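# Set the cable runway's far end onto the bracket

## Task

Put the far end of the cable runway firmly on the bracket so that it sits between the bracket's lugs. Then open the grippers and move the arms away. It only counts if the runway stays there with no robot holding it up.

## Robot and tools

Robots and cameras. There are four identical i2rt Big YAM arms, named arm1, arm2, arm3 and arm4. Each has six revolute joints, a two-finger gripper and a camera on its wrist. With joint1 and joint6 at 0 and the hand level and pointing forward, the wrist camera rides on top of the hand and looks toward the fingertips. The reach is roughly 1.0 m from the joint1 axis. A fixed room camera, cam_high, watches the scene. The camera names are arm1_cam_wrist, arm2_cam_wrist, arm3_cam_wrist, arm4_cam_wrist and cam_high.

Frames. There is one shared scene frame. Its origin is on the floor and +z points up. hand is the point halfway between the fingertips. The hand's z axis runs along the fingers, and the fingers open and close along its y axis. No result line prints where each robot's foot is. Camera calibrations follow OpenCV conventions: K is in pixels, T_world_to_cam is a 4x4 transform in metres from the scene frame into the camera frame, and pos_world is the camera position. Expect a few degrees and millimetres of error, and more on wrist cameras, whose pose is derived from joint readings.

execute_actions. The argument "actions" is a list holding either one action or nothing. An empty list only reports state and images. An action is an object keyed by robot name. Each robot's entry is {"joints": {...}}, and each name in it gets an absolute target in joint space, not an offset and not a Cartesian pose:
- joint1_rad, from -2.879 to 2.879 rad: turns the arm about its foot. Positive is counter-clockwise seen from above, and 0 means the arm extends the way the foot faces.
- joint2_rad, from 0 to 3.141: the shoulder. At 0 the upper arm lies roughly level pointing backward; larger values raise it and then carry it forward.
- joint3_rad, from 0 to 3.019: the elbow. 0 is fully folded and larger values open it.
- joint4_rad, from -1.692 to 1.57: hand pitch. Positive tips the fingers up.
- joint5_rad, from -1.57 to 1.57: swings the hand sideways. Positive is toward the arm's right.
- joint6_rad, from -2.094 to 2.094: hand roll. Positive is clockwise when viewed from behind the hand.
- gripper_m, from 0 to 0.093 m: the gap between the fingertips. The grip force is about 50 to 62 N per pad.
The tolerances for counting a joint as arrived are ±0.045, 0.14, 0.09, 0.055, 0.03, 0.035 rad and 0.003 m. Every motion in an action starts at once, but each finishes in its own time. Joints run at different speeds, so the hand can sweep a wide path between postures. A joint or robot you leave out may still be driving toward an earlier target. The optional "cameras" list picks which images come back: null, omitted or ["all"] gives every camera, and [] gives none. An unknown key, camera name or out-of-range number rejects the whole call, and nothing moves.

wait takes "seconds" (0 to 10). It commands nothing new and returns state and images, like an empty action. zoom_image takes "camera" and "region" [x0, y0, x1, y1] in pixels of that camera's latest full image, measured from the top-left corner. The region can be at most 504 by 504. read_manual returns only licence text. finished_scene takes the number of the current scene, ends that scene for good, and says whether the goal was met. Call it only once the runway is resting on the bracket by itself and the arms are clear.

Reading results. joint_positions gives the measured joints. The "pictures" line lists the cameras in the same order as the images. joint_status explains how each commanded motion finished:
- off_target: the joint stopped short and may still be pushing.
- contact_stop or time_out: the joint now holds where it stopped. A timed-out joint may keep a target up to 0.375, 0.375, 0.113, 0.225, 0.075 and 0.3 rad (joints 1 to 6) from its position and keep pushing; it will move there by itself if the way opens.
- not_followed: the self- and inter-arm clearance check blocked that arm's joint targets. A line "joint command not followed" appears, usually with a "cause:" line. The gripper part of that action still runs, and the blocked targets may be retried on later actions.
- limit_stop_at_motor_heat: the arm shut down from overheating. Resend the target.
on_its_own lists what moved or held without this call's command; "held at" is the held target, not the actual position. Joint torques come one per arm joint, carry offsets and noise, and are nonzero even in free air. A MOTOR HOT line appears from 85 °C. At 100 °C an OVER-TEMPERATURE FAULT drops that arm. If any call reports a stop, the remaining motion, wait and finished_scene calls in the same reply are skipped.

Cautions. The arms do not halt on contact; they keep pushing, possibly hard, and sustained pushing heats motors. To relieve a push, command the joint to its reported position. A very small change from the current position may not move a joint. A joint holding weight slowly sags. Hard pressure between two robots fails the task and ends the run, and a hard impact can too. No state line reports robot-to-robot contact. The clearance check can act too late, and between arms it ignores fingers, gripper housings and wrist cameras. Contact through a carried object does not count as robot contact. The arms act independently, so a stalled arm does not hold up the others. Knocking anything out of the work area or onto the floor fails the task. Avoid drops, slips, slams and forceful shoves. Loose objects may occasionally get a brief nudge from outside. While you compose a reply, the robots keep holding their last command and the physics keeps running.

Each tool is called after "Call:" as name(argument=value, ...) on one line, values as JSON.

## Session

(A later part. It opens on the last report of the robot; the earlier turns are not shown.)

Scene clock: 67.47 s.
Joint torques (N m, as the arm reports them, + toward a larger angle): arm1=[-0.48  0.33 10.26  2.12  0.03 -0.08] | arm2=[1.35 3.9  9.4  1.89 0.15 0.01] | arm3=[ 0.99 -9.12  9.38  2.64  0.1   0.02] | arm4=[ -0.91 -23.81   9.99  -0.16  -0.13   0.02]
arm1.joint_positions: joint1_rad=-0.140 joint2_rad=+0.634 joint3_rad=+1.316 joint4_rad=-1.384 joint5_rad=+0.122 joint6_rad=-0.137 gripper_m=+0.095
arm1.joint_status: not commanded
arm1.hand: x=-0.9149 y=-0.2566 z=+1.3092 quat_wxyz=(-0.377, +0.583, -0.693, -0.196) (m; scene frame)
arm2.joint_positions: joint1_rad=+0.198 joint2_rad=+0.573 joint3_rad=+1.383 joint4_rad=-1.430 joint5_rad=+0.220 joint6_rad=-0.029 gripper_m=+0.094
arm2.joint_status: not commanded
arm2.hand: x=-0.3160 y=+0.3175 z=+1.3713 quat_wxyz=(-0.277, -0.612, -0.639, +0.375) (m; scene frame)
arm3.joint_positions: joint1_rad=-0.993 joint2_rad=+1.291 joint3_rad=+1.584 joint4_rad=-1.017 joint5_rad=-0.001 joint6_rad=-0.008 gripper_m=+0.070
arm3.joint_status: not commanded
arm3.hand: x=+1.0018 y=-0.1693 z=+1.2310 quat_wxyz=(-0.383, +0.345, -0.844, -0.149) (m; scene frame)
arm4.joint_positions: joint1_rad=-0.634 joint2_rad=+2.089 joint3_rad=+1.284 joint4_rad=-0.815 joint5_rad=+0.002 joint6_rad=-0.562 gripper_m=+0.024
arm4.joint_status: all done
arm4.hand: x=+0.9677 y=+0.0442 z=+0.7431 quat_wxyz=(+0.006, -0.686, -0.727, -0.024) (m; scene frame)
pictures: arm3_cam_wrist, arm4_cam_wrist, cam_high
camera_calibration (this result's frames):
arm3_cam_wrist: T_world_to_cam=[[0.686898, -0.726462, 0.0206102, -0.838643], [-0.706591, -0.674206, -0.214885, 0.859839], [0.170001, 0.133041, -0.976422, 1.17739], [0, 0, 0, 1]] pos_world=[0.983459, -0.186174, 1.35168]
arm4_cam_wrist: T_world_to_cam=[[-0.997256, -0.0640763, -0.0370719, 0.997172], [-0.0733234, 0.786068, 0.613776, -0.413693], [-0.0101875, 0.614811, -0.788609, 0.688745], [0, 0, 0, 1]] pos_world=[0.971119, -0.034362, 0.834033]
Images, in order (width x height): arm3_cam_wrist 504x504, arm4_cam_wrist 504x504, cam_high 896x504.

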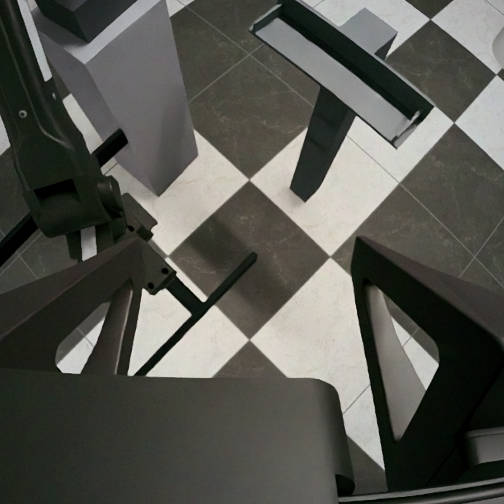

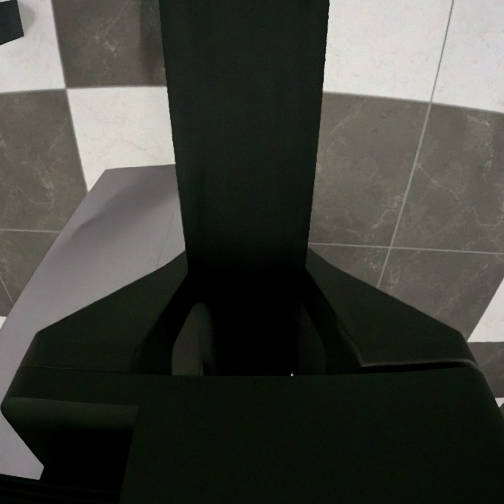

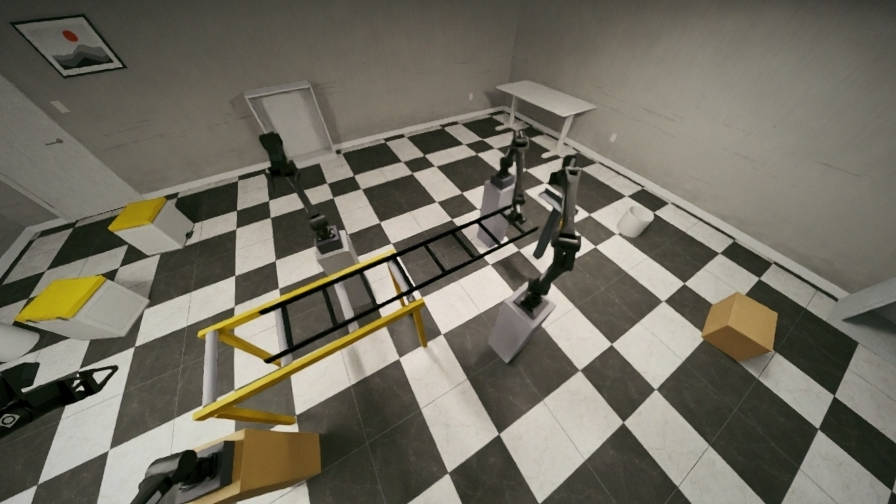

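Call:
execute_actions(actions=[{"arm4":{"joints":{"joint1_rad":-0.417,"joint2_rad":1.86,"joint3_rad":1.2,"joint4_rad":-0.75,"joint6_rad":-0.3}}}], cameras=["arm4_cam_wrist"])

Call:
execute_actions(actions=[{"arm4":{"joints":{"joint1_rad":-0.16,"joint2_rad":1.79,"joint3_rad":1.13,"joint4_rad":-0.72,"joint6_rad":-0.04}}}], cameras=["arm3_cam_wrist","arm4_cam_wrist","cam_high"])

Scene clock: 73.37 s.
Joint torques (N m, as the arm reports them, + toward a larger angle): arm1=[-0.43  0.7  10.22  2.18  0.05 -0.07] | arm2=[ 0.6   3.53  9.57  1.85  0.13 -0.02] | arm3=[ 1.13 -9.32  9.42  2.66  0.1   0.04] | arm4=[ -0.87 -26.69  10.69  -0.09  -0.08   0.09]
arm1.joint_positions: joint1_rad=-0.140 joint2_rad=+0.634 joint3_rad=+1.316 joint4_rad=-1.384 joint5_rad=+0.122 joint6_rad=-0.137 gripper_m=+0.095
arm1.joint_status: not commanded
arm1.hand: x=-0.9149 y=-0.2566 z=+1.3092 quat_wxyz=(-0.377, +0.583, -0.693, -0.196) (m; scene frame)
arm2.joint_positions: joint1_rad=+0.198 joint2_rad=+0.573 joint3_rad=+1.383 joint4_rad=-1.430 joint5_rad=+0.220 joint6_rad=-0.029 gripper_m=+0.094
arm2.joint_status: not commanded
arm2.hand: x=-0.3160 y=+0.3175 z=+1.3713 quat_wxyz=(-0.277, -0.612, -0.639, +0.375) (m; scene frame)
arm3.joint_positions: joint1_rad=-0.993 joint2_rad=+1.291 joint3_rad=+1.584 joint4_rad=-1.017 joint5_rad=-0.001 joint6_rad=-0.008 gripper_m=+0.070
arm3.joint_status: not commanded
arm3.hand: x=+1.0018 y=-0.1693 z=+1.2310 quat_wxyz=(-0.383, +0.345, -0.844, -0.149) (m; scene frame)
arm4.joint_positions: joint1_rad=-0.413 joint2_rad=+1.974 joint3_rad=+1.143 joint4_rad=-0.738 joint5_rad=+0.001 joint6_rad=-0.324 gripper_m=+0.024
arm4.joint_status: all done
arm4.hand: x=+1.0826 y=+0.0287 z=+0.7628 quat_wxyz=(-0.002, -0.693, -0.721, +0.000) (m; scene frame)
pictures: arm4_cam_wrist
camera_calibration (this result's frames):
arm4_cam_wrist: T_world_to_cam=[[-0.998779, -0.0481751, -0.0109801, 1.09283], [-0.0456442, 0.81448, 0.578393, -0.409004], [-0.0189211, 0.578188, -0.815684, 0.746192], [0, 0, 0, 1]] pos_world=[1.08695, -0.045666, 0.857221]
Images, in order (width x height): arm4_cam_wrist 504x504.

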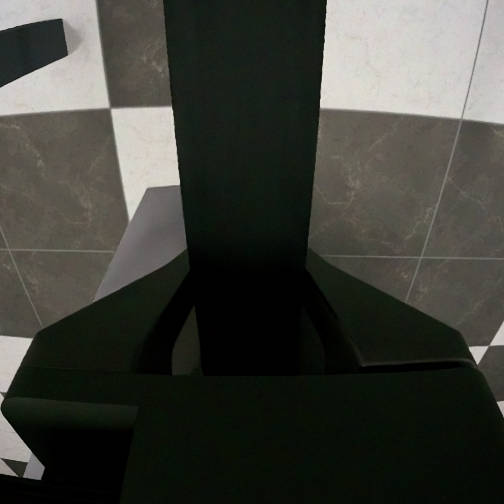

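Scene clock: 75.53 s.
Joint torques (N m, as the arm reports them, + toward a larger angle): arm1=[-0.33  0.37 10.33  2.08  0.05 -0.08] | arm2=[ 1.32  4.08  9.41  1.86  0.15 -0.02] | arm3=[ 1.08 -9.47  9.39  2.61  0.12  0.04] | arm4=[  0.11 -29.33  10.33  -0.11   0.     0.24]
arm1.joint_positions: joint1_rad=-0.140 joint2_rad=+0.634 joint3_rad=+1.316 joint4_rad=-1.384 joint5_rad=+0.122 joint6_rad=-0.137 gripper_m=+0.095
arm1.joint_status: not commanded
arm1.hand: x=-0.9149 y=-0.2566 z=+1.3092 quat_wxyz=(-0.377, +0.583, -0.693, -0.196) (m; scene frame)
arm2.joint_positions: joint1_rad=+0.198 joint2_rad=+0.573 joint3_rad=+1.383 joint4_rad=-1.430 joint5_rad=+0.220 joint6_rad=-0.029 gripper_m=+0.094
arm2.joint_status: not commanded
arm2.hand: x=-0.3160 y=+0.3175 z=+1.3713 quat_wxyz=(-0.277, -0.612, -0.639, +0.375) (m; scene frame)
arm3.joint_positions: joint1_rad=-0.993 joint2_rad=+1.291 joint3_rad=+1.584 joint4_rad=-1.017 joint5_rad=-0.001 joint6_rad=-0.008 gripper_m=+0.070
arm3.joint_status: not commanded
arm3.hand: x=+1.0018 y=-0.1693 z=+1.2310 quat_wxyz=(-0.383, +0.345, -0.844, -0.149) (m; scene frame)
arm4.joint_positions: joint1_rad=-0.168 joint2_rad=+1.937 joint3_rad=+1.076 joint4_rad=-0.704 joint5_rad=+0.001 joint6_rad=-0.077 gripper_m=+0.024
arm4.joint_status: joint2_rad time_out (moved -0.036 of -0.184); joint6_rad time_out (moved +0.247 of +0.284); the others done
arm4.on_its_own: joint2_rad reads +1.937 and still pushes toward +1.790 since a time_out; joint6_rad reads -0.077 and still pushes toward -0.040 since a time_out
arm4.hand: x=+1.2018 y=+0.0291 z=+0.7632 quat_wxyz=(-0.003, -0.693, -0.721, +0.001) (m; scene frame)
pictures: arm3_cam_wrist, arm4_cam_wrist, cam_high
camera_calibration (this result's frames):
arm3_cam_wrist: T_world_to_cam=[[0.686898, -0.726462, 0.0206102, -0.838643], [-0.706591, -0.674206, -0.214885, 0.859839], [0.170001, 0.133041, -0.976422, 1.17739], [0, 0, 0, 1]] pos_world=[0.983459, -0.186174, 1.35168]
arm4_cam_wrist: T_world_to_cam=[[-0.998861, -0.0463019, -0.0115276, 1.21234], [-0.0444987, 0.81673, 0.575302, -0.403129], [-0.0172226, 0.57516, -0.81786, 0.748217], [0, 0, 0, 1]] pos_world=[1.20591, -0.0449631, 0.857834]
Images, in order (width x height): arm3_cam_wrist 504x504, arm4_cam_wrist 504x504, cam_high 896x504.

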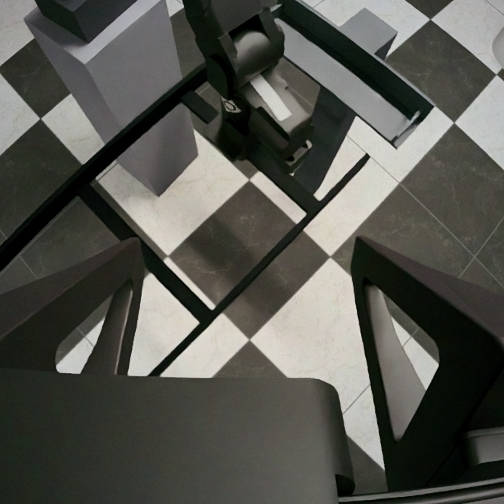

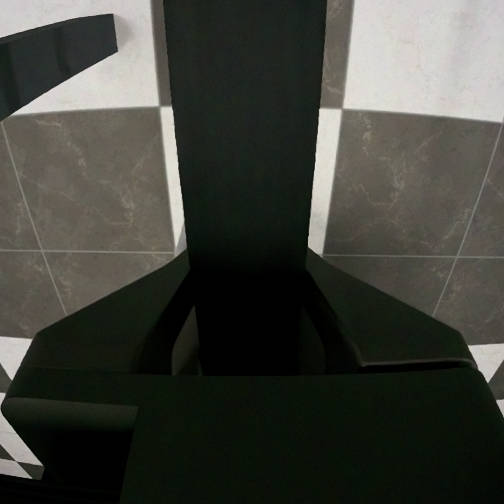

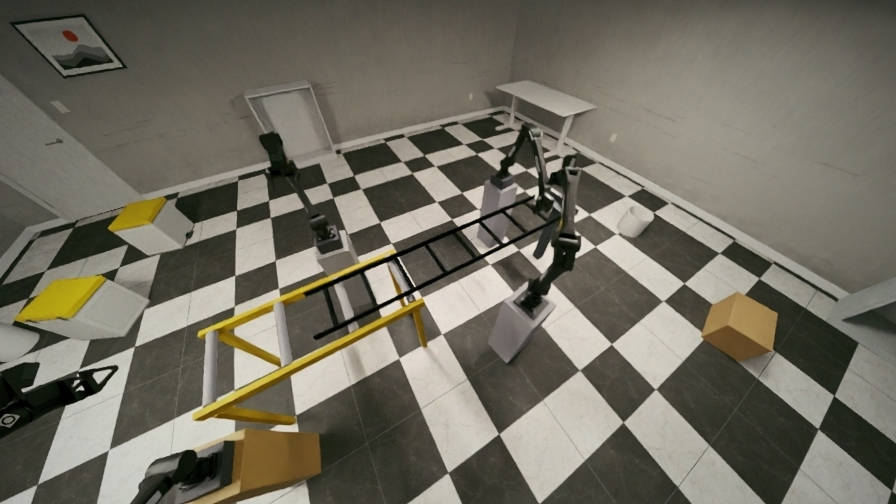

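Call:
execute_actions(actions=[{"arm4":{"joints":{"joint1_rad":-0.07,"joint2_rad":1.66,"joint3_rad":1.15,"joint4_rad":-0.77,"joint6_rad":0.03}}}], cameras=["arm3_cam_wrist","arm4_cam_wrist"])

Scene clock: 82.67 s.
Joint torques (N m, as the arm reports them, + toward a larger angle): arm1=[-0.4   0.49 10.19  2.15  0.06 -0.08] | arm2=[ 0.69  4.05  9.57  1.85  0.12 -0.02] | arm3=[ 0.93 -9.21  9.34  2.69  0.11  0.04] | arm4=[ -1.32 -30.26  13.76   0.66   0.44  -0.06]
arm1.joint_positions: joint1_rad=-0.140 joint2_rad=+0.634 joint3_rad=+1.316 joint4_rad=-1.384 joint5_rad=+0.122 joint6_rad=-0.137 gripper_m=+0.095
arm1.joint_status: not commanded
arm1.hand: x=-0.9149 y=-0.2566 z=+1.3092 quat_wxyz=(-0.377, +0.583, -0.693, -0.196) (m; scene frame)
arm2.joint_positions: joint1_rad=+0.198 joint2_rad=+0.573 joint3_rad=+1.383 joint4_rad=-1.430 joint5_rad=+0.220 joint6_rad=-0.029 gripper_m=+0.094
arm2.joint_status: not commanded
arm2.hand: x=-0.3160 y=+0.3175 z=+1.3713 quat_wxyz=(-0.277, -0.612, -0.639, +0.375) (m; scene frame)
arm3.joint_positions: joint1_rad=-0.993 joint2_rad=+1.291 joint3_rad=+1.584 joint4_rad=-1.017 joint5_rad=-0.001 joint6_rad=-0.008 gripper_m=+0.070
arm3.joint_status: not commanded
arm3.hand: x=+1.0018 y=-0.1693 z=+1.2310 quat_wxyz=(-0.383, +0.345, -0.844, -0.149) (m; scene frame)
arm4.joint_positions: joint1_rad=-0.063 joint2_rad=+1.833 joint3_rad=+1.061 joint4_rad=-0.774 joint5_rad=-0.010 joint6_rad=+0.022 gripper_m=+0.024
arm4.joint_status: joint2_rad time_out (moved -0.104 of -0.277); the others done
arm4.on_its_own: joint2_rad reads +1.833 and still pushes toward +1.660 since a time_out
arm4.hand: x=+1.2527 y=+0.0356 z=+0.8057 quat_wxyz=(-0.015, -0.691, -0.723, +0.004) (m; scene frame)
pictures: arm3_cam_wrist, arm4_cam_wrist
camera_calibration (this result's frames):
arm3_cam_wrist: T_world_to_cam=[[0.686898, -0.726462, 0.0206102, -0.838643], [-0.706591, -0.674206, -0.214885, 0.859839], [0.170001, 0.133041, -0.976422, 1.17739], [0, 0, 0, 1]] pos_world=[0.983459, -0.186174, 1.35168]
arm4_cam_wrist: T_world_to_cam=[[-0.998328, -0.0528464, -0.0234049, 1.27315], [-0.056891, 0.827066, 0.559218, -0.402539], [-0.0101952, 0.559615, -0.82869, 0.780606], [0, 0, 0, 1]] pos_world=[1.25608, -0.0366302, 0.901786]
Images, in order (width x height): arm3_cam_wrist 504x504, arm4_cam_wrist 504x504.

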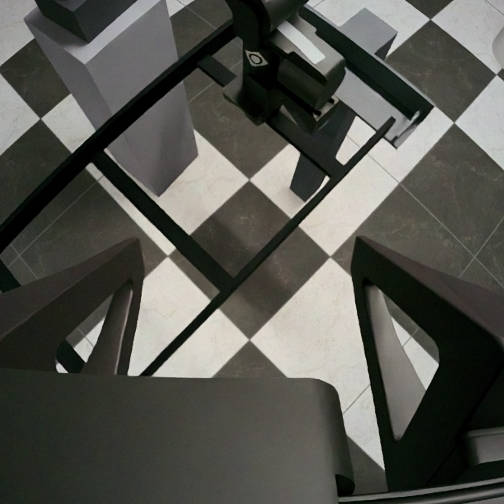

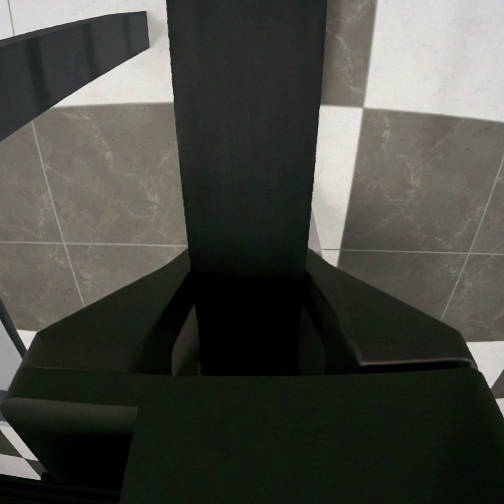

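Call:
execute_actions(actions=[{"arm4":{"joints":{"joint1_rad":0.09,"joint2_rad":1.71,"joint3_rad":1.21,"joint4_rad":-0.79,"joint6_rad":0.19}},"arm3":{"joints":{"joint1_rad":-1.2,"joint2_rad":1.5,"joint3_rad":1.85,"joint4_rad":-1.05,"joint5_rad":-0.3}}}], cameras=["arm3_cam_wrist","arm4_cam_wrist","cam_high"])

Scene clock: 87.27 s.
Joint torques (N m, as the arm reports them, + toward a larger angle): arm1=[-0.41  0.99 10.24  2.07  0.04 -0.07] | arm2=[0.69 3.93 9.62 1.77 0.11 0.02] | arm3=[  2.31 -13.18  11.89   1.49  -0.13   0.02] | arm4=[ -0.98 -27.71  15.61  -0.09   0.23   0.04]
arm1.joint_positions: joint1_rad=-0.140 joint2_rad=+0.634 joint3_rad=+1.316 joint4_rad=-1.384 joint5_rad=+0.122 joint6_rad=-0.137 gripper_m=+0.095
arm1.joint_status: not commanded
arm1.hand: x=-0.9149 y=-0.2566 z=+1.3092 quat_wxyz=(-0.377, +0.583, -0.693, -0.196) (m; scene frame)
arm2.joint_positions: joint1_rad=+0.198 joint2_rad=+0.573 joint3_rad=+1.383 joint4_rad=-1.430 joint5_rad=+0.220 joint6_rad=-0.029 gripper_m=+0.094
arm2.joint_status: not commanded
arm2.hand: x=-0.3160 y=+0.3175 z=+1.3713 quat_wxyz=(-0.277, -0.612, -0.639, +0.375) (m; scene frame)
arm3.joint_positions: joint1_rad=-1.212 joint2_rad=+1.504 joint3_rad=+1.797 joint4_rad=-1.041 joint5_rad=-0.297 joint6_rad=-0.007 gripper_m=+0.070
arm3.joint_status: all done
arm3.hand: x=+1.1081 y=-0.1812 z=+1.2329 quat_wxyz=(-0.347, +0.306, -0.855, -0.233) (m; scene frame)
arm4.joint_positions: joint1_rad=+0.092 joint2_rad=+1.851 joint3_rad=+1.061 joint4_rad=-0.775 joint5_rad=-0.006 joint6_rad=+0.171 gripper_m=+0.024
arm4.joint_status: joint2_rad time_out (moved +0.018 of -0.123); joint3_rad time_out (moved +0.000 of +0.149); the others done
arm4.on_its_own: joint2_rad reads +1.851 and still pushes toward +1.710 since a time_out; joint3_rad reads +1.061 and still pushes toward +1.174 since a time_out
arm4.hand: x=+1.3223 y=+0.0490 z=+0.7980 quat_wxyz=(-0.006, -0.689, -0.725, -0.001) (m; scene frame)
pictures: arm3_cam_wrist, arm4_cam_wrist, cam_high
camera_calibration (this result's frames):
arm3_cam_wrist: T_world_to_cam=[[0.676498, -0.71438, -0.178917, -0.66061], [-0.735637, -0.644143, -0.209564, 0.958401], [0.0344597, 0.273388, -0.961287, 1.31973], [0, 0, 0, 1]] pos_world=[1.10646, -0.215376, 1.35129]
arm4_cam_wrist: T_world_to_cam=[[-0.998103, -0.0585403, -0.019083, 1.33968], [-0.0588549, 0.816023, 0.575015, -0.414817], [-0.0180894, 0.575048, -0.81792, 0.768542], [0, 0, 0, 1]] pos_world=[1.32663, -0.0250231, 0.892697]
Images, in order (width x height): arm3_cam_wrist 504x504, arm4_cam_wrist 504x504, cam_high 896x504.

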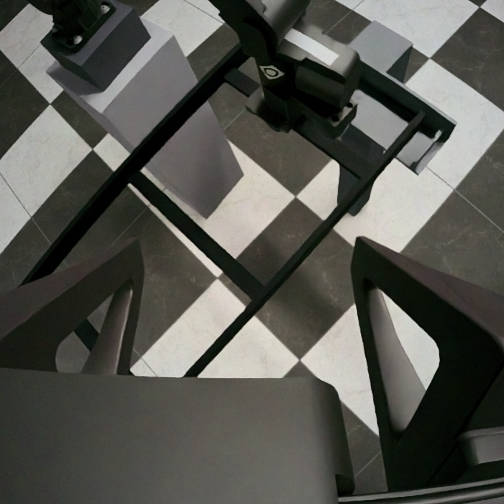

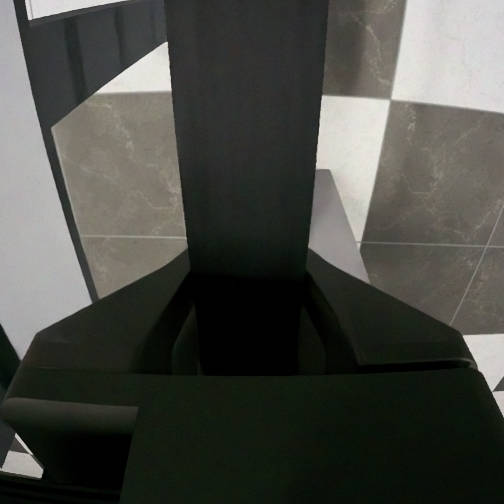

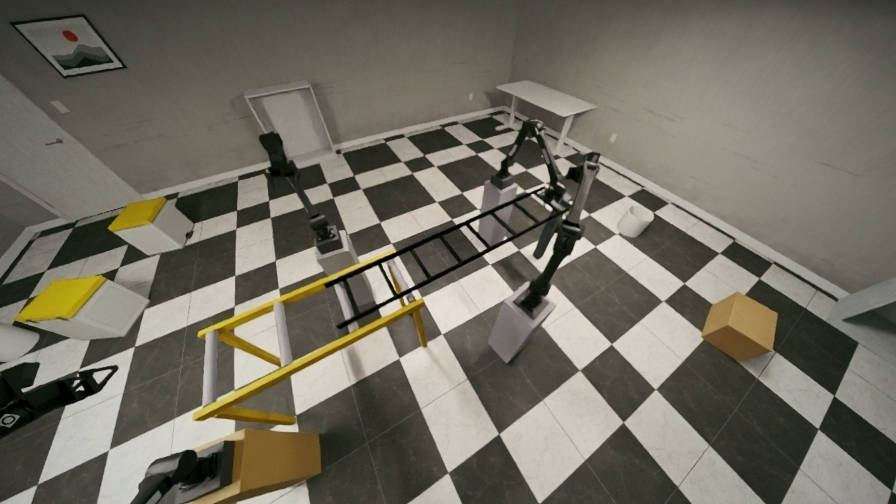

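Call:
execute_actions(actions=[{"arm4":{"joints":{"joint3_rad":1.25,"joint4_rad":-0.73}}}], cameras=["arm3_cam_wrist"])

Scene clock: 90.70 s.
Joint torques (N m, as the arm reports them, + toward a larger angle): arm1=[-0.4   0.69 10.31  2.15  0.06 -0.08] | arm2=[0.34 3.54 9.44 1.87 0.06 0.01] | arm3=[  2.34 -13.19  11.92   1.55  -0.15  -0.01] | arm4=[ -0.75 -29.35  15.6    1.03   0.24   0.02]
arm1.joint_positions: joint1_rad=-0.140 joint2_rad=+0.634 joint3_rad=+1.316 joint4_rad=-1.384 joint5_rad=+0.122 joint6_rad=-0.137 gripper_m=+0.095
arm1.joint_status: not commanded
arm1.hand: x=-0.9149 y=-0.2566 z=+1.3092 quat_wxyz=(-0.377, +0.583, -0.693, -0.196) (m; scene frame)
arm2.joint_positions: joint1_rad=+0.198 joint2_rad=+0.573 joint3_rad=+1.383 joint4_rad=-1.430 joint5_rad=+0.220 joint6_rad=-0.029 gripper_m=+0.094
arm2.joint_status: not commanded
arm2.hand: x=-0.3160 y=+0.3175 z=+1.3713 quat_wxyz=(-0.277, -0.612, -0.639, +0.375) (m; scene frame)
arm3.joint_positions: joint1_rad=-1.212 joint2_rad=+1.504 joint3_rad=+1.797 joint4_rad=-1.041 joint5_rad=-0.297 joint6_rad=-0.007 gripper_m=+0.070
arm3.joint_status: not commanded
arm3.hand: x=+1.1081 y=-0.1812 z=+1.2329 quat_wxyz=(-0.347, +0.306, -0.855, -0.233) (m; scene frame)
arm4.joint_positions: joint1_rad=+0.092 joint2_rad=+1.868 joint3_rad=+1.068 joint4_rad=-0.748 joint5_rad=-0.006 joint6_rad=+0.173 gripper_m=+0.024
arm4.joint_status: joint3_rad time_out (moved +0.007 of +0.189); the others done
arm4.on_its_own: joint2_rad reads +1.868 and still pushes toward +1.710 since a time_out; joint3_rad reads +1.068 and still pushes toward +1.181 since a time_out
arm4.hand: x=+1.3239 y=+0.0420 z=+0.7924 quat_wxyz=(-0.013, -0.689, -0.724, +0.003) (m; scene frame)
pictures: arm3_cam_wrist
camera_calibration (this result's frames):
arm3_cam_wrist: T_world_to_cam=[[0.676498, -0.71438, -0.178917, -0.66061], [-0.735637, -0.644143, -0.209564, 0.958401], [0.0344597, 0.273388, -0.961287, 1.31973], [0, 0, 0, 1]] pos_world=[1.10646, -0.215376, 1.35129]
Images, in order (width x height): arm3_cam_wrist 504x504.

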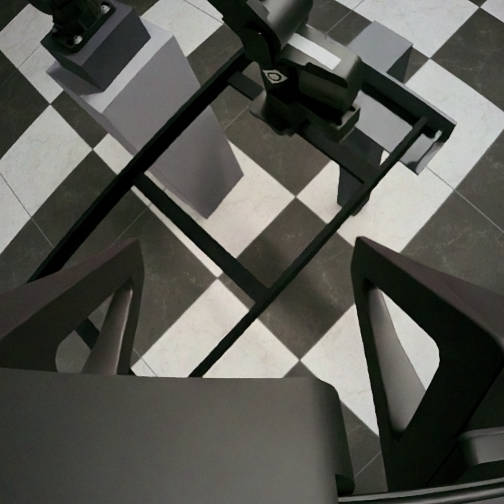

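Call:
execute_actions(actions=[{"arm4":{"joints":{"joint4_rad":-0.66}}}], cameras=[])

Call:
execute_actions(actions=[{"arm4":{"joints":{"joint2_rad":1.8,"joint4_rad":-0.63}}}], cameras=["arm3_cam_wrist","cam_high"])

Call:
zoom_image(camera="cam_high", region=[500,160,600,240])

Scene clock: 93.30 s.
Joint torques (N m, as the arm reports them, + toward a larger angle): arm1=[-0.19  0.42 10.28  2.25  0.05 -0.08] | arm2=[0.97 3.86 9.71 1.81 0.14 0.03] | arm3=[  2.08 -13.33  11.81   1.53  -0.13   0.  ] | arm4=[ -1.07 -30.21  15.51   2.24   0.12   0.02]
arm1.joint_positions: joint1_rad=-0.140 joint2_rad=+0.634 joint3_rad=+1.316 joint4_rad=-1.384 joint5_rad=+0.122 joint6_rad=-0.137 gripper_m=+0.095
arm1.joint_status: not commanded
arm1.hand: x=-0.9149 y=-0.2566 z=+1.3092 quat_wxyz=(-0.377, +0.583, -0.693, -0.196) (m; scene frame)
arm2.joint_positions: joint1_rad=+0.198 joint2_rad=+0.573 joint3_rad=+1.383 joint4_rad=-1.430 joint5_rad=+0.220 joint6_rad=-0.029 gripper_m=+0.094
arm2.joint_status: not commanded
arm2.hand: x=-0.3160 y=+0.3175 z=+1.3713 quat_wxyz=(-0.277, -0.612, -0.639, +0.375) (m; scene frame)
arm3.joint_positions: joint1_rad=-1.212 joint2_rad=+1.504 joint3_rad=+1.797 joint4_rad=-1.041 joint5_rad=-0.297 joint6_rad=-0.007 gripper_m=+0.070
arm3.joint_status: not commanded
arm3.hand: x=+1.1081 y=-0.1812 z=+1.2329 quat_wxyz=(-0.347, +0.306, -0.855, -0.233) (m; scene frame)
arm4.joint_positions: joint1_rad=+0.092 joint2_rad=+1.878 joint3_rad=+1.068 joint4_rad=-0.706 joint5_rad=-0.002 joint6_rad=+0.176 gripper_m=+0.024
arm4.joint_status: all done
arm4.on_its_own: joint2_rad reads +1.878 and still pushes toward +1.710 since a time_out; joint3_rad reads +1.068 and still pushes toward +1.181 since a time_out
arm4.hand: x=+1.3252 y=+0.0339 z=+0.7880 quat_wxyz=(-0.025, -0.691, -0.723, +0.013) (m; scene frame)
pictures: none
No camera images: the call's "cameras" was empty. Leave "cameras" out to get every camera's image.

Scene clock: 95.10 s.
Joint torques (N m, as the arm reports them, + toward a larger angle): arm1=[-0.35  0.64 10.17  2.18  0.06 -0.07] | arm2=[ 0.44  3.95  9.42  1.78  0.13 -0.04] | arm3=[  2.37 -13.19  11.84   1.56  -0.14  -0.02] | arm4=[ -0.7  -29.45  14.95   1.27  -0.23  -0.05]
arm1.joint_positions: joint1_rad=-0.140 joint2_rad=+0.634 joint3_rad=+1.316 joint4_rad=-1.384 joint5_rad=+0.122 joint6_rad=-0.137 gripper_m=+0.095
arm1.joint_status: not commanded
arm1.hand: x=-0.9149 y=-0.2566 z=+1.3092 quat_wxyz=(-0.377, +0.583, -0.693, -0.196) (m; scene frame)
arm2.joint_positions: joint1_rad=+0.198 joint2_rad=+0.573 joint3_rad=+1.383 joint4_rad=-1.430 joint5_rad=+0.220 joint6_rad=-0.029 gripper_m=+0.094
arm2.joint_status: not commanded
arm2.hand: x=-0.3160 y=+0.3175 z=+1.3713 quat_wxyz=(-0.277, -0.612, -0.639, +0.375) (m; scene frame)
arm3.joint_positions: joint1_rad=-1.212 joint2_rad=+1.504 joint3_rad=+1.797 joint4_rad=-1.041 joint5_rad=-0.297 joint6_rad=-0.007 gripper_m=+0.070
arm3.joint_status: not commanded
arm3.hand: x=+1.1081 y=-0.1812 z=+1.2329 quat_wxyz=(-0.347, +0.306, -0.855, -0.233) (m; scene frame)
arm4.joint_positions: joint1_rad=+0.092 joint2_rad=+1.951 joint3_rad=+1.068 joint4_rad=-0.650 joint5_rad=+0.006 joint6_rad=+0.177 gripper_m=+0.024
arm4.joint_status: joint2_rad time_out (moved +0.073 of -0.078); the others done
arm4.on_its_own: joint2_rad reads +1.951 and still pushes toward +1.800 since a time_out; joint3_rad reads +1.068 and still pushes toward +1.181 since a time_out
arm4.hand: x=+1.3237 y=+0.0341 z=+0.7554 quat_wxyz=(-0.016, -0.691, -0.723, +0.012) (m; scene frame)
pictures: arm3_cam_wrist, cam_high
camera_calibration (this result's frames):
arm3_cam_wrist: T_world_to_cam=[[0.676498, -0.71438, -0.178917, -0.66061], [-0.735637, -0.644143, -0.209564, 0.958401], [0.0344597, 0.273388, -0.961287, 1.31973], [0, 0, 0, 1]] pos_world=[1.10646, -0.215376, 1.35129]
Images, in order (width x height): arm3_cam_wrist 504x504, cam_high 896x504.

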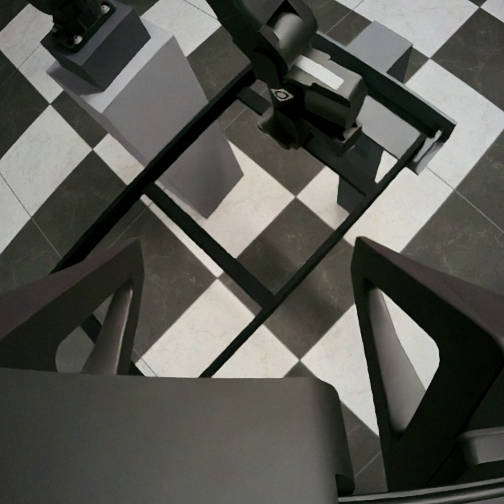

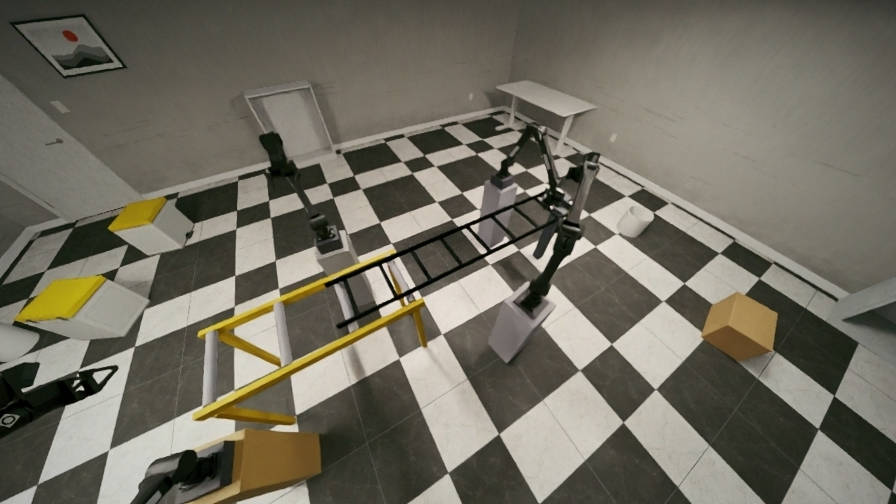

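Region (500, 160, 600, 240) of cam_high's 896x504 image, scaled by 5.040, with more detail than that image has; it fills the top 403 rows of this view, and the rest is white.

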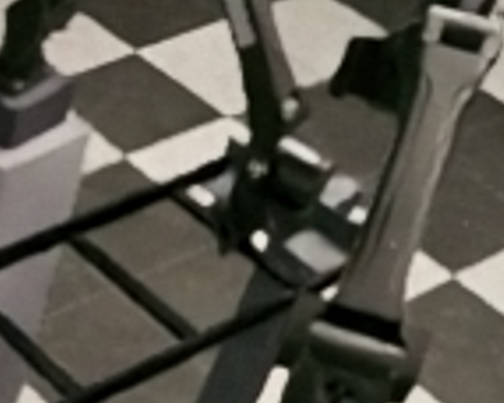

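The shelf is below roller level. I'll push on toward the back wall and set the runway down.

Call:
execute_actions(actions=[{"arm4":{"joints":{"joint1_rad":0.145,"joint2_rad":1.9,"joint6_rad":0.22}}}], cameras=["arm3_cam_wrist"])

Call:
zoom_image(camera="arm3_cam_wrist", region=[230,0,480,220])

Scene clock: 97.53 s.
Joint torques (N m, as the arm reports them, + toward a larger angle): arm1=[-0.35  0.84 10.27  2.16  0.05 -0.1 ] | arm2=[0.63 4.11 9.5  1.85 0.09 0.03] | arm3=[  2.37 -13.51  11.89   1.56  -0.14  -0.01] | arm4=[  1.56 -23.35  14.26   0.92  -0.64   0.03]
arm1.joint_positions: joint1_rad=-0.140 joint2_rad=+0.634 joint3_rad=+1.316 joint4_rad=-1.384 joint5_rad=+0.122 joint6_rad=-0.137 gripper_m=+0.095
arm1.joint_status: not commanded
arm1.hand: x=-0.9149 y=-0.2566 z=+1.3092 quat_wxyz=(-0.377, +0.583, -0.693, -0.196) (m; scene frame)
arm2.joint_positions: joint1_rad=+0.198 joint2_rad=+0.573 joint3_rad=+1.383 joint4_rad=-1.430 joint5_rad=+0.220 joint6_rad=-0.029 gripper_m=+0.094
arm2.joint_status: not commanded
arm2.hand: x=-0.3160 y=+0.3175 z=+1.3713 quat_wxyz=(-0.277, -0.612, -0.639, +0.375) (m; scene frame)
arm3.joint_positions: joint1_rad=-1.212 joint2_rad=+1.504 joint3_rad=+1.797 joint4_rad=-1.041 joint5_rad=-0.297 joint6_rad=-0.007 gripper_m=+0.070
arm3.joint_status: not commanded
arm3.hand: x=+1.1081 y=-0.1812 z=+1.2329 quat_wxyz=(-0.347, +0.306, -0.855, -0.233) (m; scene frame)
arm4.joint_positions: joint1_rad=+0.122 joint2_rad=+1.978 joint3_rad=+1.076 joint4_rad=-0.641 joint5_rad=+0.016 joint6_rad=+0.205 gripper_m=+0.024
arm4.joint_status: all done
arm4.on_its_own: joint3_rad reads +1.076 and still pushes toward +1.181 since a time_out
arm4.hand: x=+1.3361 y=+0.0365 z=+0.7454 quat_wxyz=(-0.009, -0.691, -0.723, +0.013) (m; scene frame)
pictures: arm3_cam_wrist
camera_calibration (this result's frames):
arm3_cam_wrist: T_world_to_cam=[[0.676498, -0.71438, -0.178917, -0.66061], [-0.735637, -0.644143, -0.209564, 0.958401], [0.0344597, 0.273388, -0.961287, 1.31973], [0, 0, 0, 1]] pos_world=[1.10646, -0.215376, 1.35129]
Images, in order (width x height): arm3_cam_wrist 504x504.

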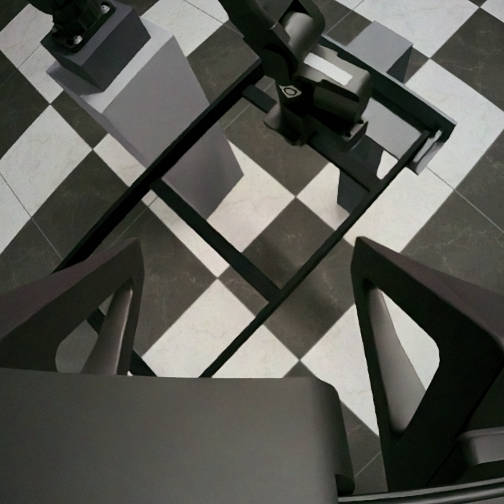

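Region (230, 0, 480, 220) of arm3_cam_wrist's 504x504 image, scaled by 2.016, with more detail than that image has; it fills the top 444 rows of this view, and the rest is white.

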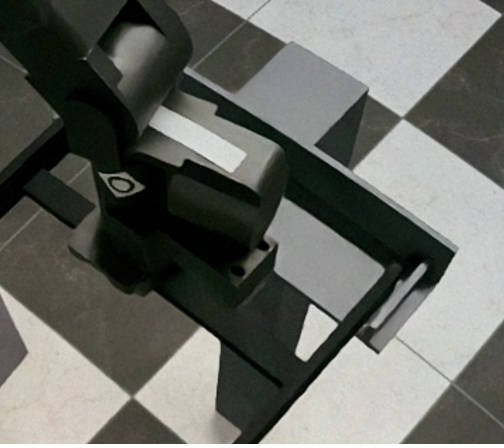

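Call:
execute_actions(actions=[{"arm4":{"joints":{"joint1_rad":0.125,"joint2_rad":1.97,"joint3_rad":1.09}},"arm3":{"joints":{"joint2_rad":0.9,"joint3_rad":1.4}}}], cameras=[])

Call:
execute_actions(actions=[{"arm4":{"joints":{"gripper_m":0.055}}}], cameras=[])

Call:
execute_actions(actions=[{"arm4":{"joints":{"joint2_rad":1.0,"joint4_rad":-1.0}}}])

Scene clock: 101.53 s.
Joint torques (N m, as the arm reports them, + toward a larger angle): arm1=[-0.46  0.45 10.28  2.08  0.06 -0.09] | arm2=[0.59 4.79 9.41 1.76 0.1  0.02] | arm3=[ 2.22 -4.17  7.62  1.82 -0.08  0.01] | arm4=[ -0.1  -17.67   6.92   0.86  -0.61   0.02]
arm1.joint_positions: joint1_rad=-0.140 joint2_rad=+0.634 joint3_rad=+1.316 joint4_rad=-1.384 joint5_rad=+0.122 joint6_rad=-0.137 gripper_m=+0.095
arm1.joint_status: not commanded
arm1.hand: x=-0.9149 y=-0.2566 z=+1.3092 quat_wxyz=(-0.377, +0.583, -0.693, -0.196) (m; scene frame)
arm2.joint_positions: joint1_rad=+0.198 joint2_rad=+0.573 joint3_rad=+1.383 joint4_rad=-1.430 joint5_rad=+0.220 joint6_rad=-0.029 gripper_m=+0.094
arm2.joint_status: not commanded
arm2.hand: x=-0.3160 y=+0.3175 z=+1.3713 quat_wxyz=(-0.277, -0.612, -0.639, +0.375) (m; scene frame)
arm3.joint_positions: joint1_rad=-1.212 joint2_rad=+0.904 joint3_rad=+1.400 joint4_rad=-1.044 joint5_rad=-0.298 joint6_rad=-0.007 gripper_m=+0.070
arm3.joint_status: all done
arm3.hand: x=+0.9158 y=-0.2973 z=+1.2989 quat_wxyz=(-0.434, +0.307, -0.809, -0.251) (m; scene frame)
arm4.joint_positions: joint1_rad=+0.122 joint2_rad=+1.981 joint3_rad=+1.074 joint4_rad=-0.641 joint5_rad=+0.016 joint6_rad=+0.205 gripper_m=+0.024
arm4.joint_status: all done
arm4.hand: x=+1.3358 y=+0.0378 z=+0.7438 quat_wxyz=(-0.007, -0.691, -0.723, +0.012) (m; scene frame)
pictures: none
No camera images: the call's "cameras" was empty. Leave "cameras" out to get every camera's image.

Scene clock: 102.13 s.
Joint torques (N m, as the arm reports them, + toward a larger angle): arm1=[-0.26  0.53 10.22  2.07  0.06 -0.08] | arm2=[ 0.85  4.02  9.47  2.08  0.13 -0.03] | arm3=[ 2.2  -4.07  7.71  1.83 -0.08 -0.01] | arm4=[ -0.76 -17.25   7.04   0.96  -0.13  -0.04]
arm1.joint_positions: joint1_rad=-0.140 joint2_rad=+0.634 joint3_rad=+1.316 joint4_rad=-1.384 joint5_rad=+0.122 joint6_rad=-0.137 gripper_m=+0.095
arm1.joint_status: not commanded
arm1.hand: x=-0.9149 y=-0.2566 z=+1.3092 quat_wxyz=(-0.377, +0.583, -0.693, -0.196) (m; scene frame)
arm2.joint_positions: joint1_rad=+0.198 joint2_rad=+0.573 joint3_rad=+1.383 joint4_rad=-1.430 joint5_rad=+0.220 joint6_rad=-0.029 gripper_m=+0.094
arm2.joint_status: not commanded
arm2.hand: x=-0.3160 y=+0.3175 z=+1.3713 quat_wxyz=(-0.277, -0.612, -0.639, +0.375) (m; scene frame)
arm3.joint_positions: joint1_rad=-1.212 joint2_rad=+0.904 joint3_rad=+1.400 joint4_rad=-1.044 joint5_rad=-0.298 joint6_rad=-0.007 gripper_m=+0.070
arm3.joint_status: not commanded
arm3.hand: x=+0.9158 y=-0.2973 z=+1.2989 quat_wxyz=(-0.434, +0.307, -0.809, -0.251) (m; scene frame)
arm4.joint_positions: joint1_rad=+0.122 joint2_rad=+1.980 joint3_rad=+1.074 joint4_rad=-0.639 joint5_rad=+0.004 joint6_rad=+0.211 gripper_m=+0.055
arm4.joint_status: all done
arm4.hand: x=+1.3380 y=+0.0375 z=+0.7443 quat_wxyz=(-0.012, -0.693, -0.721, +0.008) (m; scene frame)
pictures: none
No camera images: the call's "cameras" was empty. Leave "cameras" out to get every camera's image.

Scene clock: 103.60 s.
Joint torques (N m, as the arm reports them, + toward a larger angle): arm1=[-0.51  0.78 10.24  2.13  0.04 -0.08] | arm2=[ 0.51  3.7   9.46  1.62  0.11 -0.01] | arm3=[ 2.31 -4.33  7.68  1.87 -0.08  0.01] | arm4=[-0.29 -4.73 11.65  1.03 -0.13 -0.08]
arm1.joint_positions: joint1_rad=-0.140 joint2_rad=+0.634 joint3_rad=+1.316 joint4_rad=-1.384 joint5_rad=+0.122 joint6_rad=-0.137 gripper_m=+0.095
arm1.joint_status: not commanded
arm1.hand: x=-0.9149 y=-0.2566 z=+1.3092 quat_wxyz=(-0.377, +0.583, -0.693, -0.196) (m; scene frame)
arm2.joint_positions: joint1_rad=+0.198 joint2_rad=+0.573 joint3_rad=+1.383 joint4_rad=-1.430 joint5_rad=+0.220 joint6_rad=-0.029 gripper_m=+0.094
arm2.joint_status: not commanded
arm2.hand: x=-0.3160 y=+0.3175 z=+1.3713 quat_wxyz=(-0.277, -0.612, -0.639, +0.375) (m; scene frame)
arm3.joint_positions: joint1_rad=-1.212 joint2_rad=+0.904 joint3_rad=+1.400 joint4_rad=-1.044 joint5_rad=-0.298 joint6_rad=-0.007 gripper_m=+0.070
arm3.joint_status: not commanded
arm3.hand: x=+0.9158 y=-0.2973 z=+1.2989 quat_wxyz=(-0.434, +0.307, -0.809, -0.251) (m; scene frame)
arm4.joint_positions: joint1_rad=+0.122 joint2_rad=+0.992 joint3_rad=+1.074 joint4_rad=-0.991 joint5_rad=+0.004 joint6_rad=+0.212 gripper_m=+0.055
arm4.joint_status: all done
arm4.hand: x=+1.3181 y=+0.1094 z=+1.1616 quat_wxyz=(-0.277, -0.656, -0.681, +0.172) (m; scene frame)
pictures: arm1_cam_wrist, arm2_cam_wrist, arm3_cam_wrist, arm4_cam_wrist, cam_high
camera_calibration (this result's frames):
arm3_cam_wrist: T_world_to_cam=[[0.704813, -0.696551, -0.134369, -0.680193], [-0.682332, -0.613838, -0.39702, 0.959716], [0.194064, 0.371509, -0.907921, 1.23522], [0, 0, 0, 1]] pos_world=[0.894543, -0.343573, 1.41111]
arm4_cam_wrist: T_world_to_cam=[[-0.986941, -0.0920675, -0.132177, 1.46624], [-0.0881441, 0.995484, -0.0352461, 0.0544423], [0.134825, -0.0231352, -0.990599, 1.0956], [0, 0, 0, 1]] pos_world=[1.30418, 0.106144, 1.28103]
Images, in order (width x height): arm1_cam_wrist 504x504, arm2_cam_wrist 504x504, arm3_cam_wrist 504x504, arm4_cam_wrist 504x504, cam_high 896x504.

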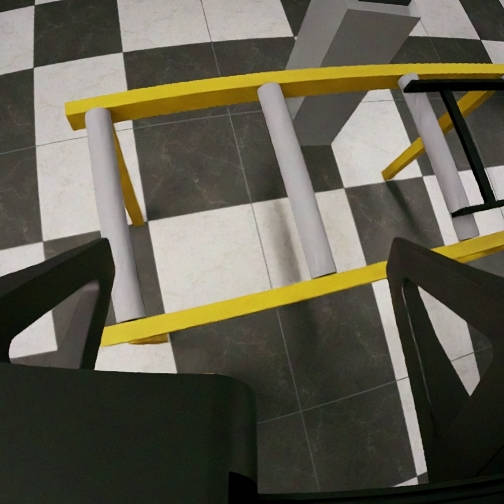

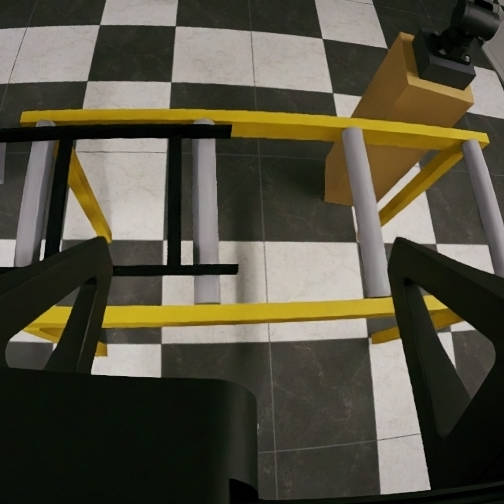

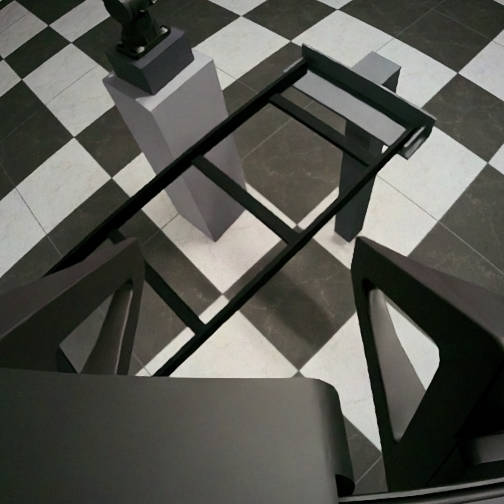

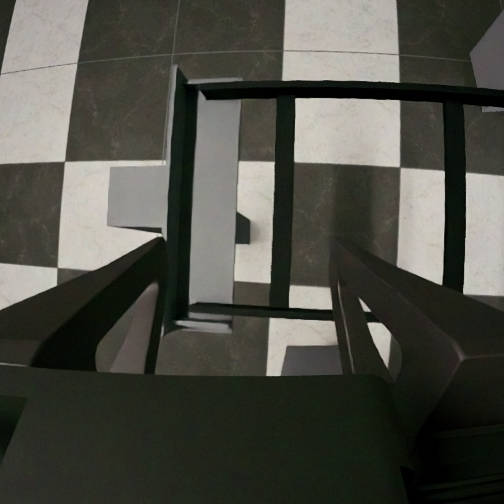

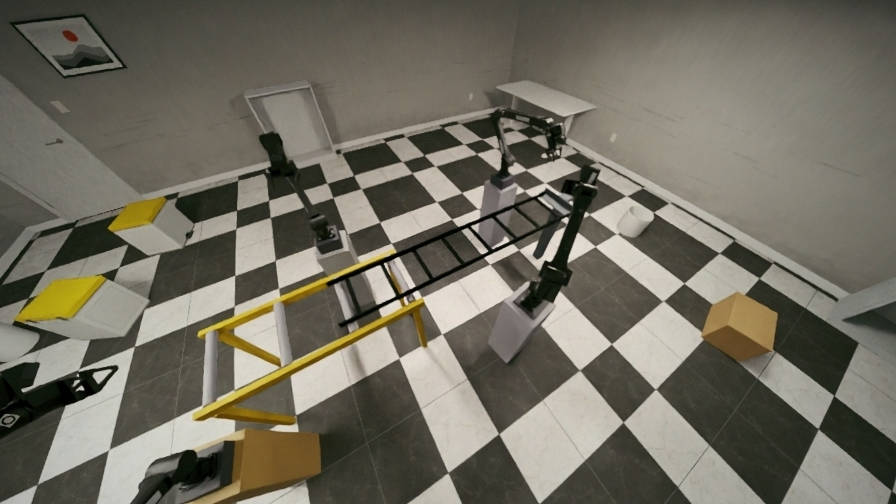

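Both rails are between the lugs and nearly at the back wall.

Call:
finished_scene(scene=1)

The scene is finished: the task was done.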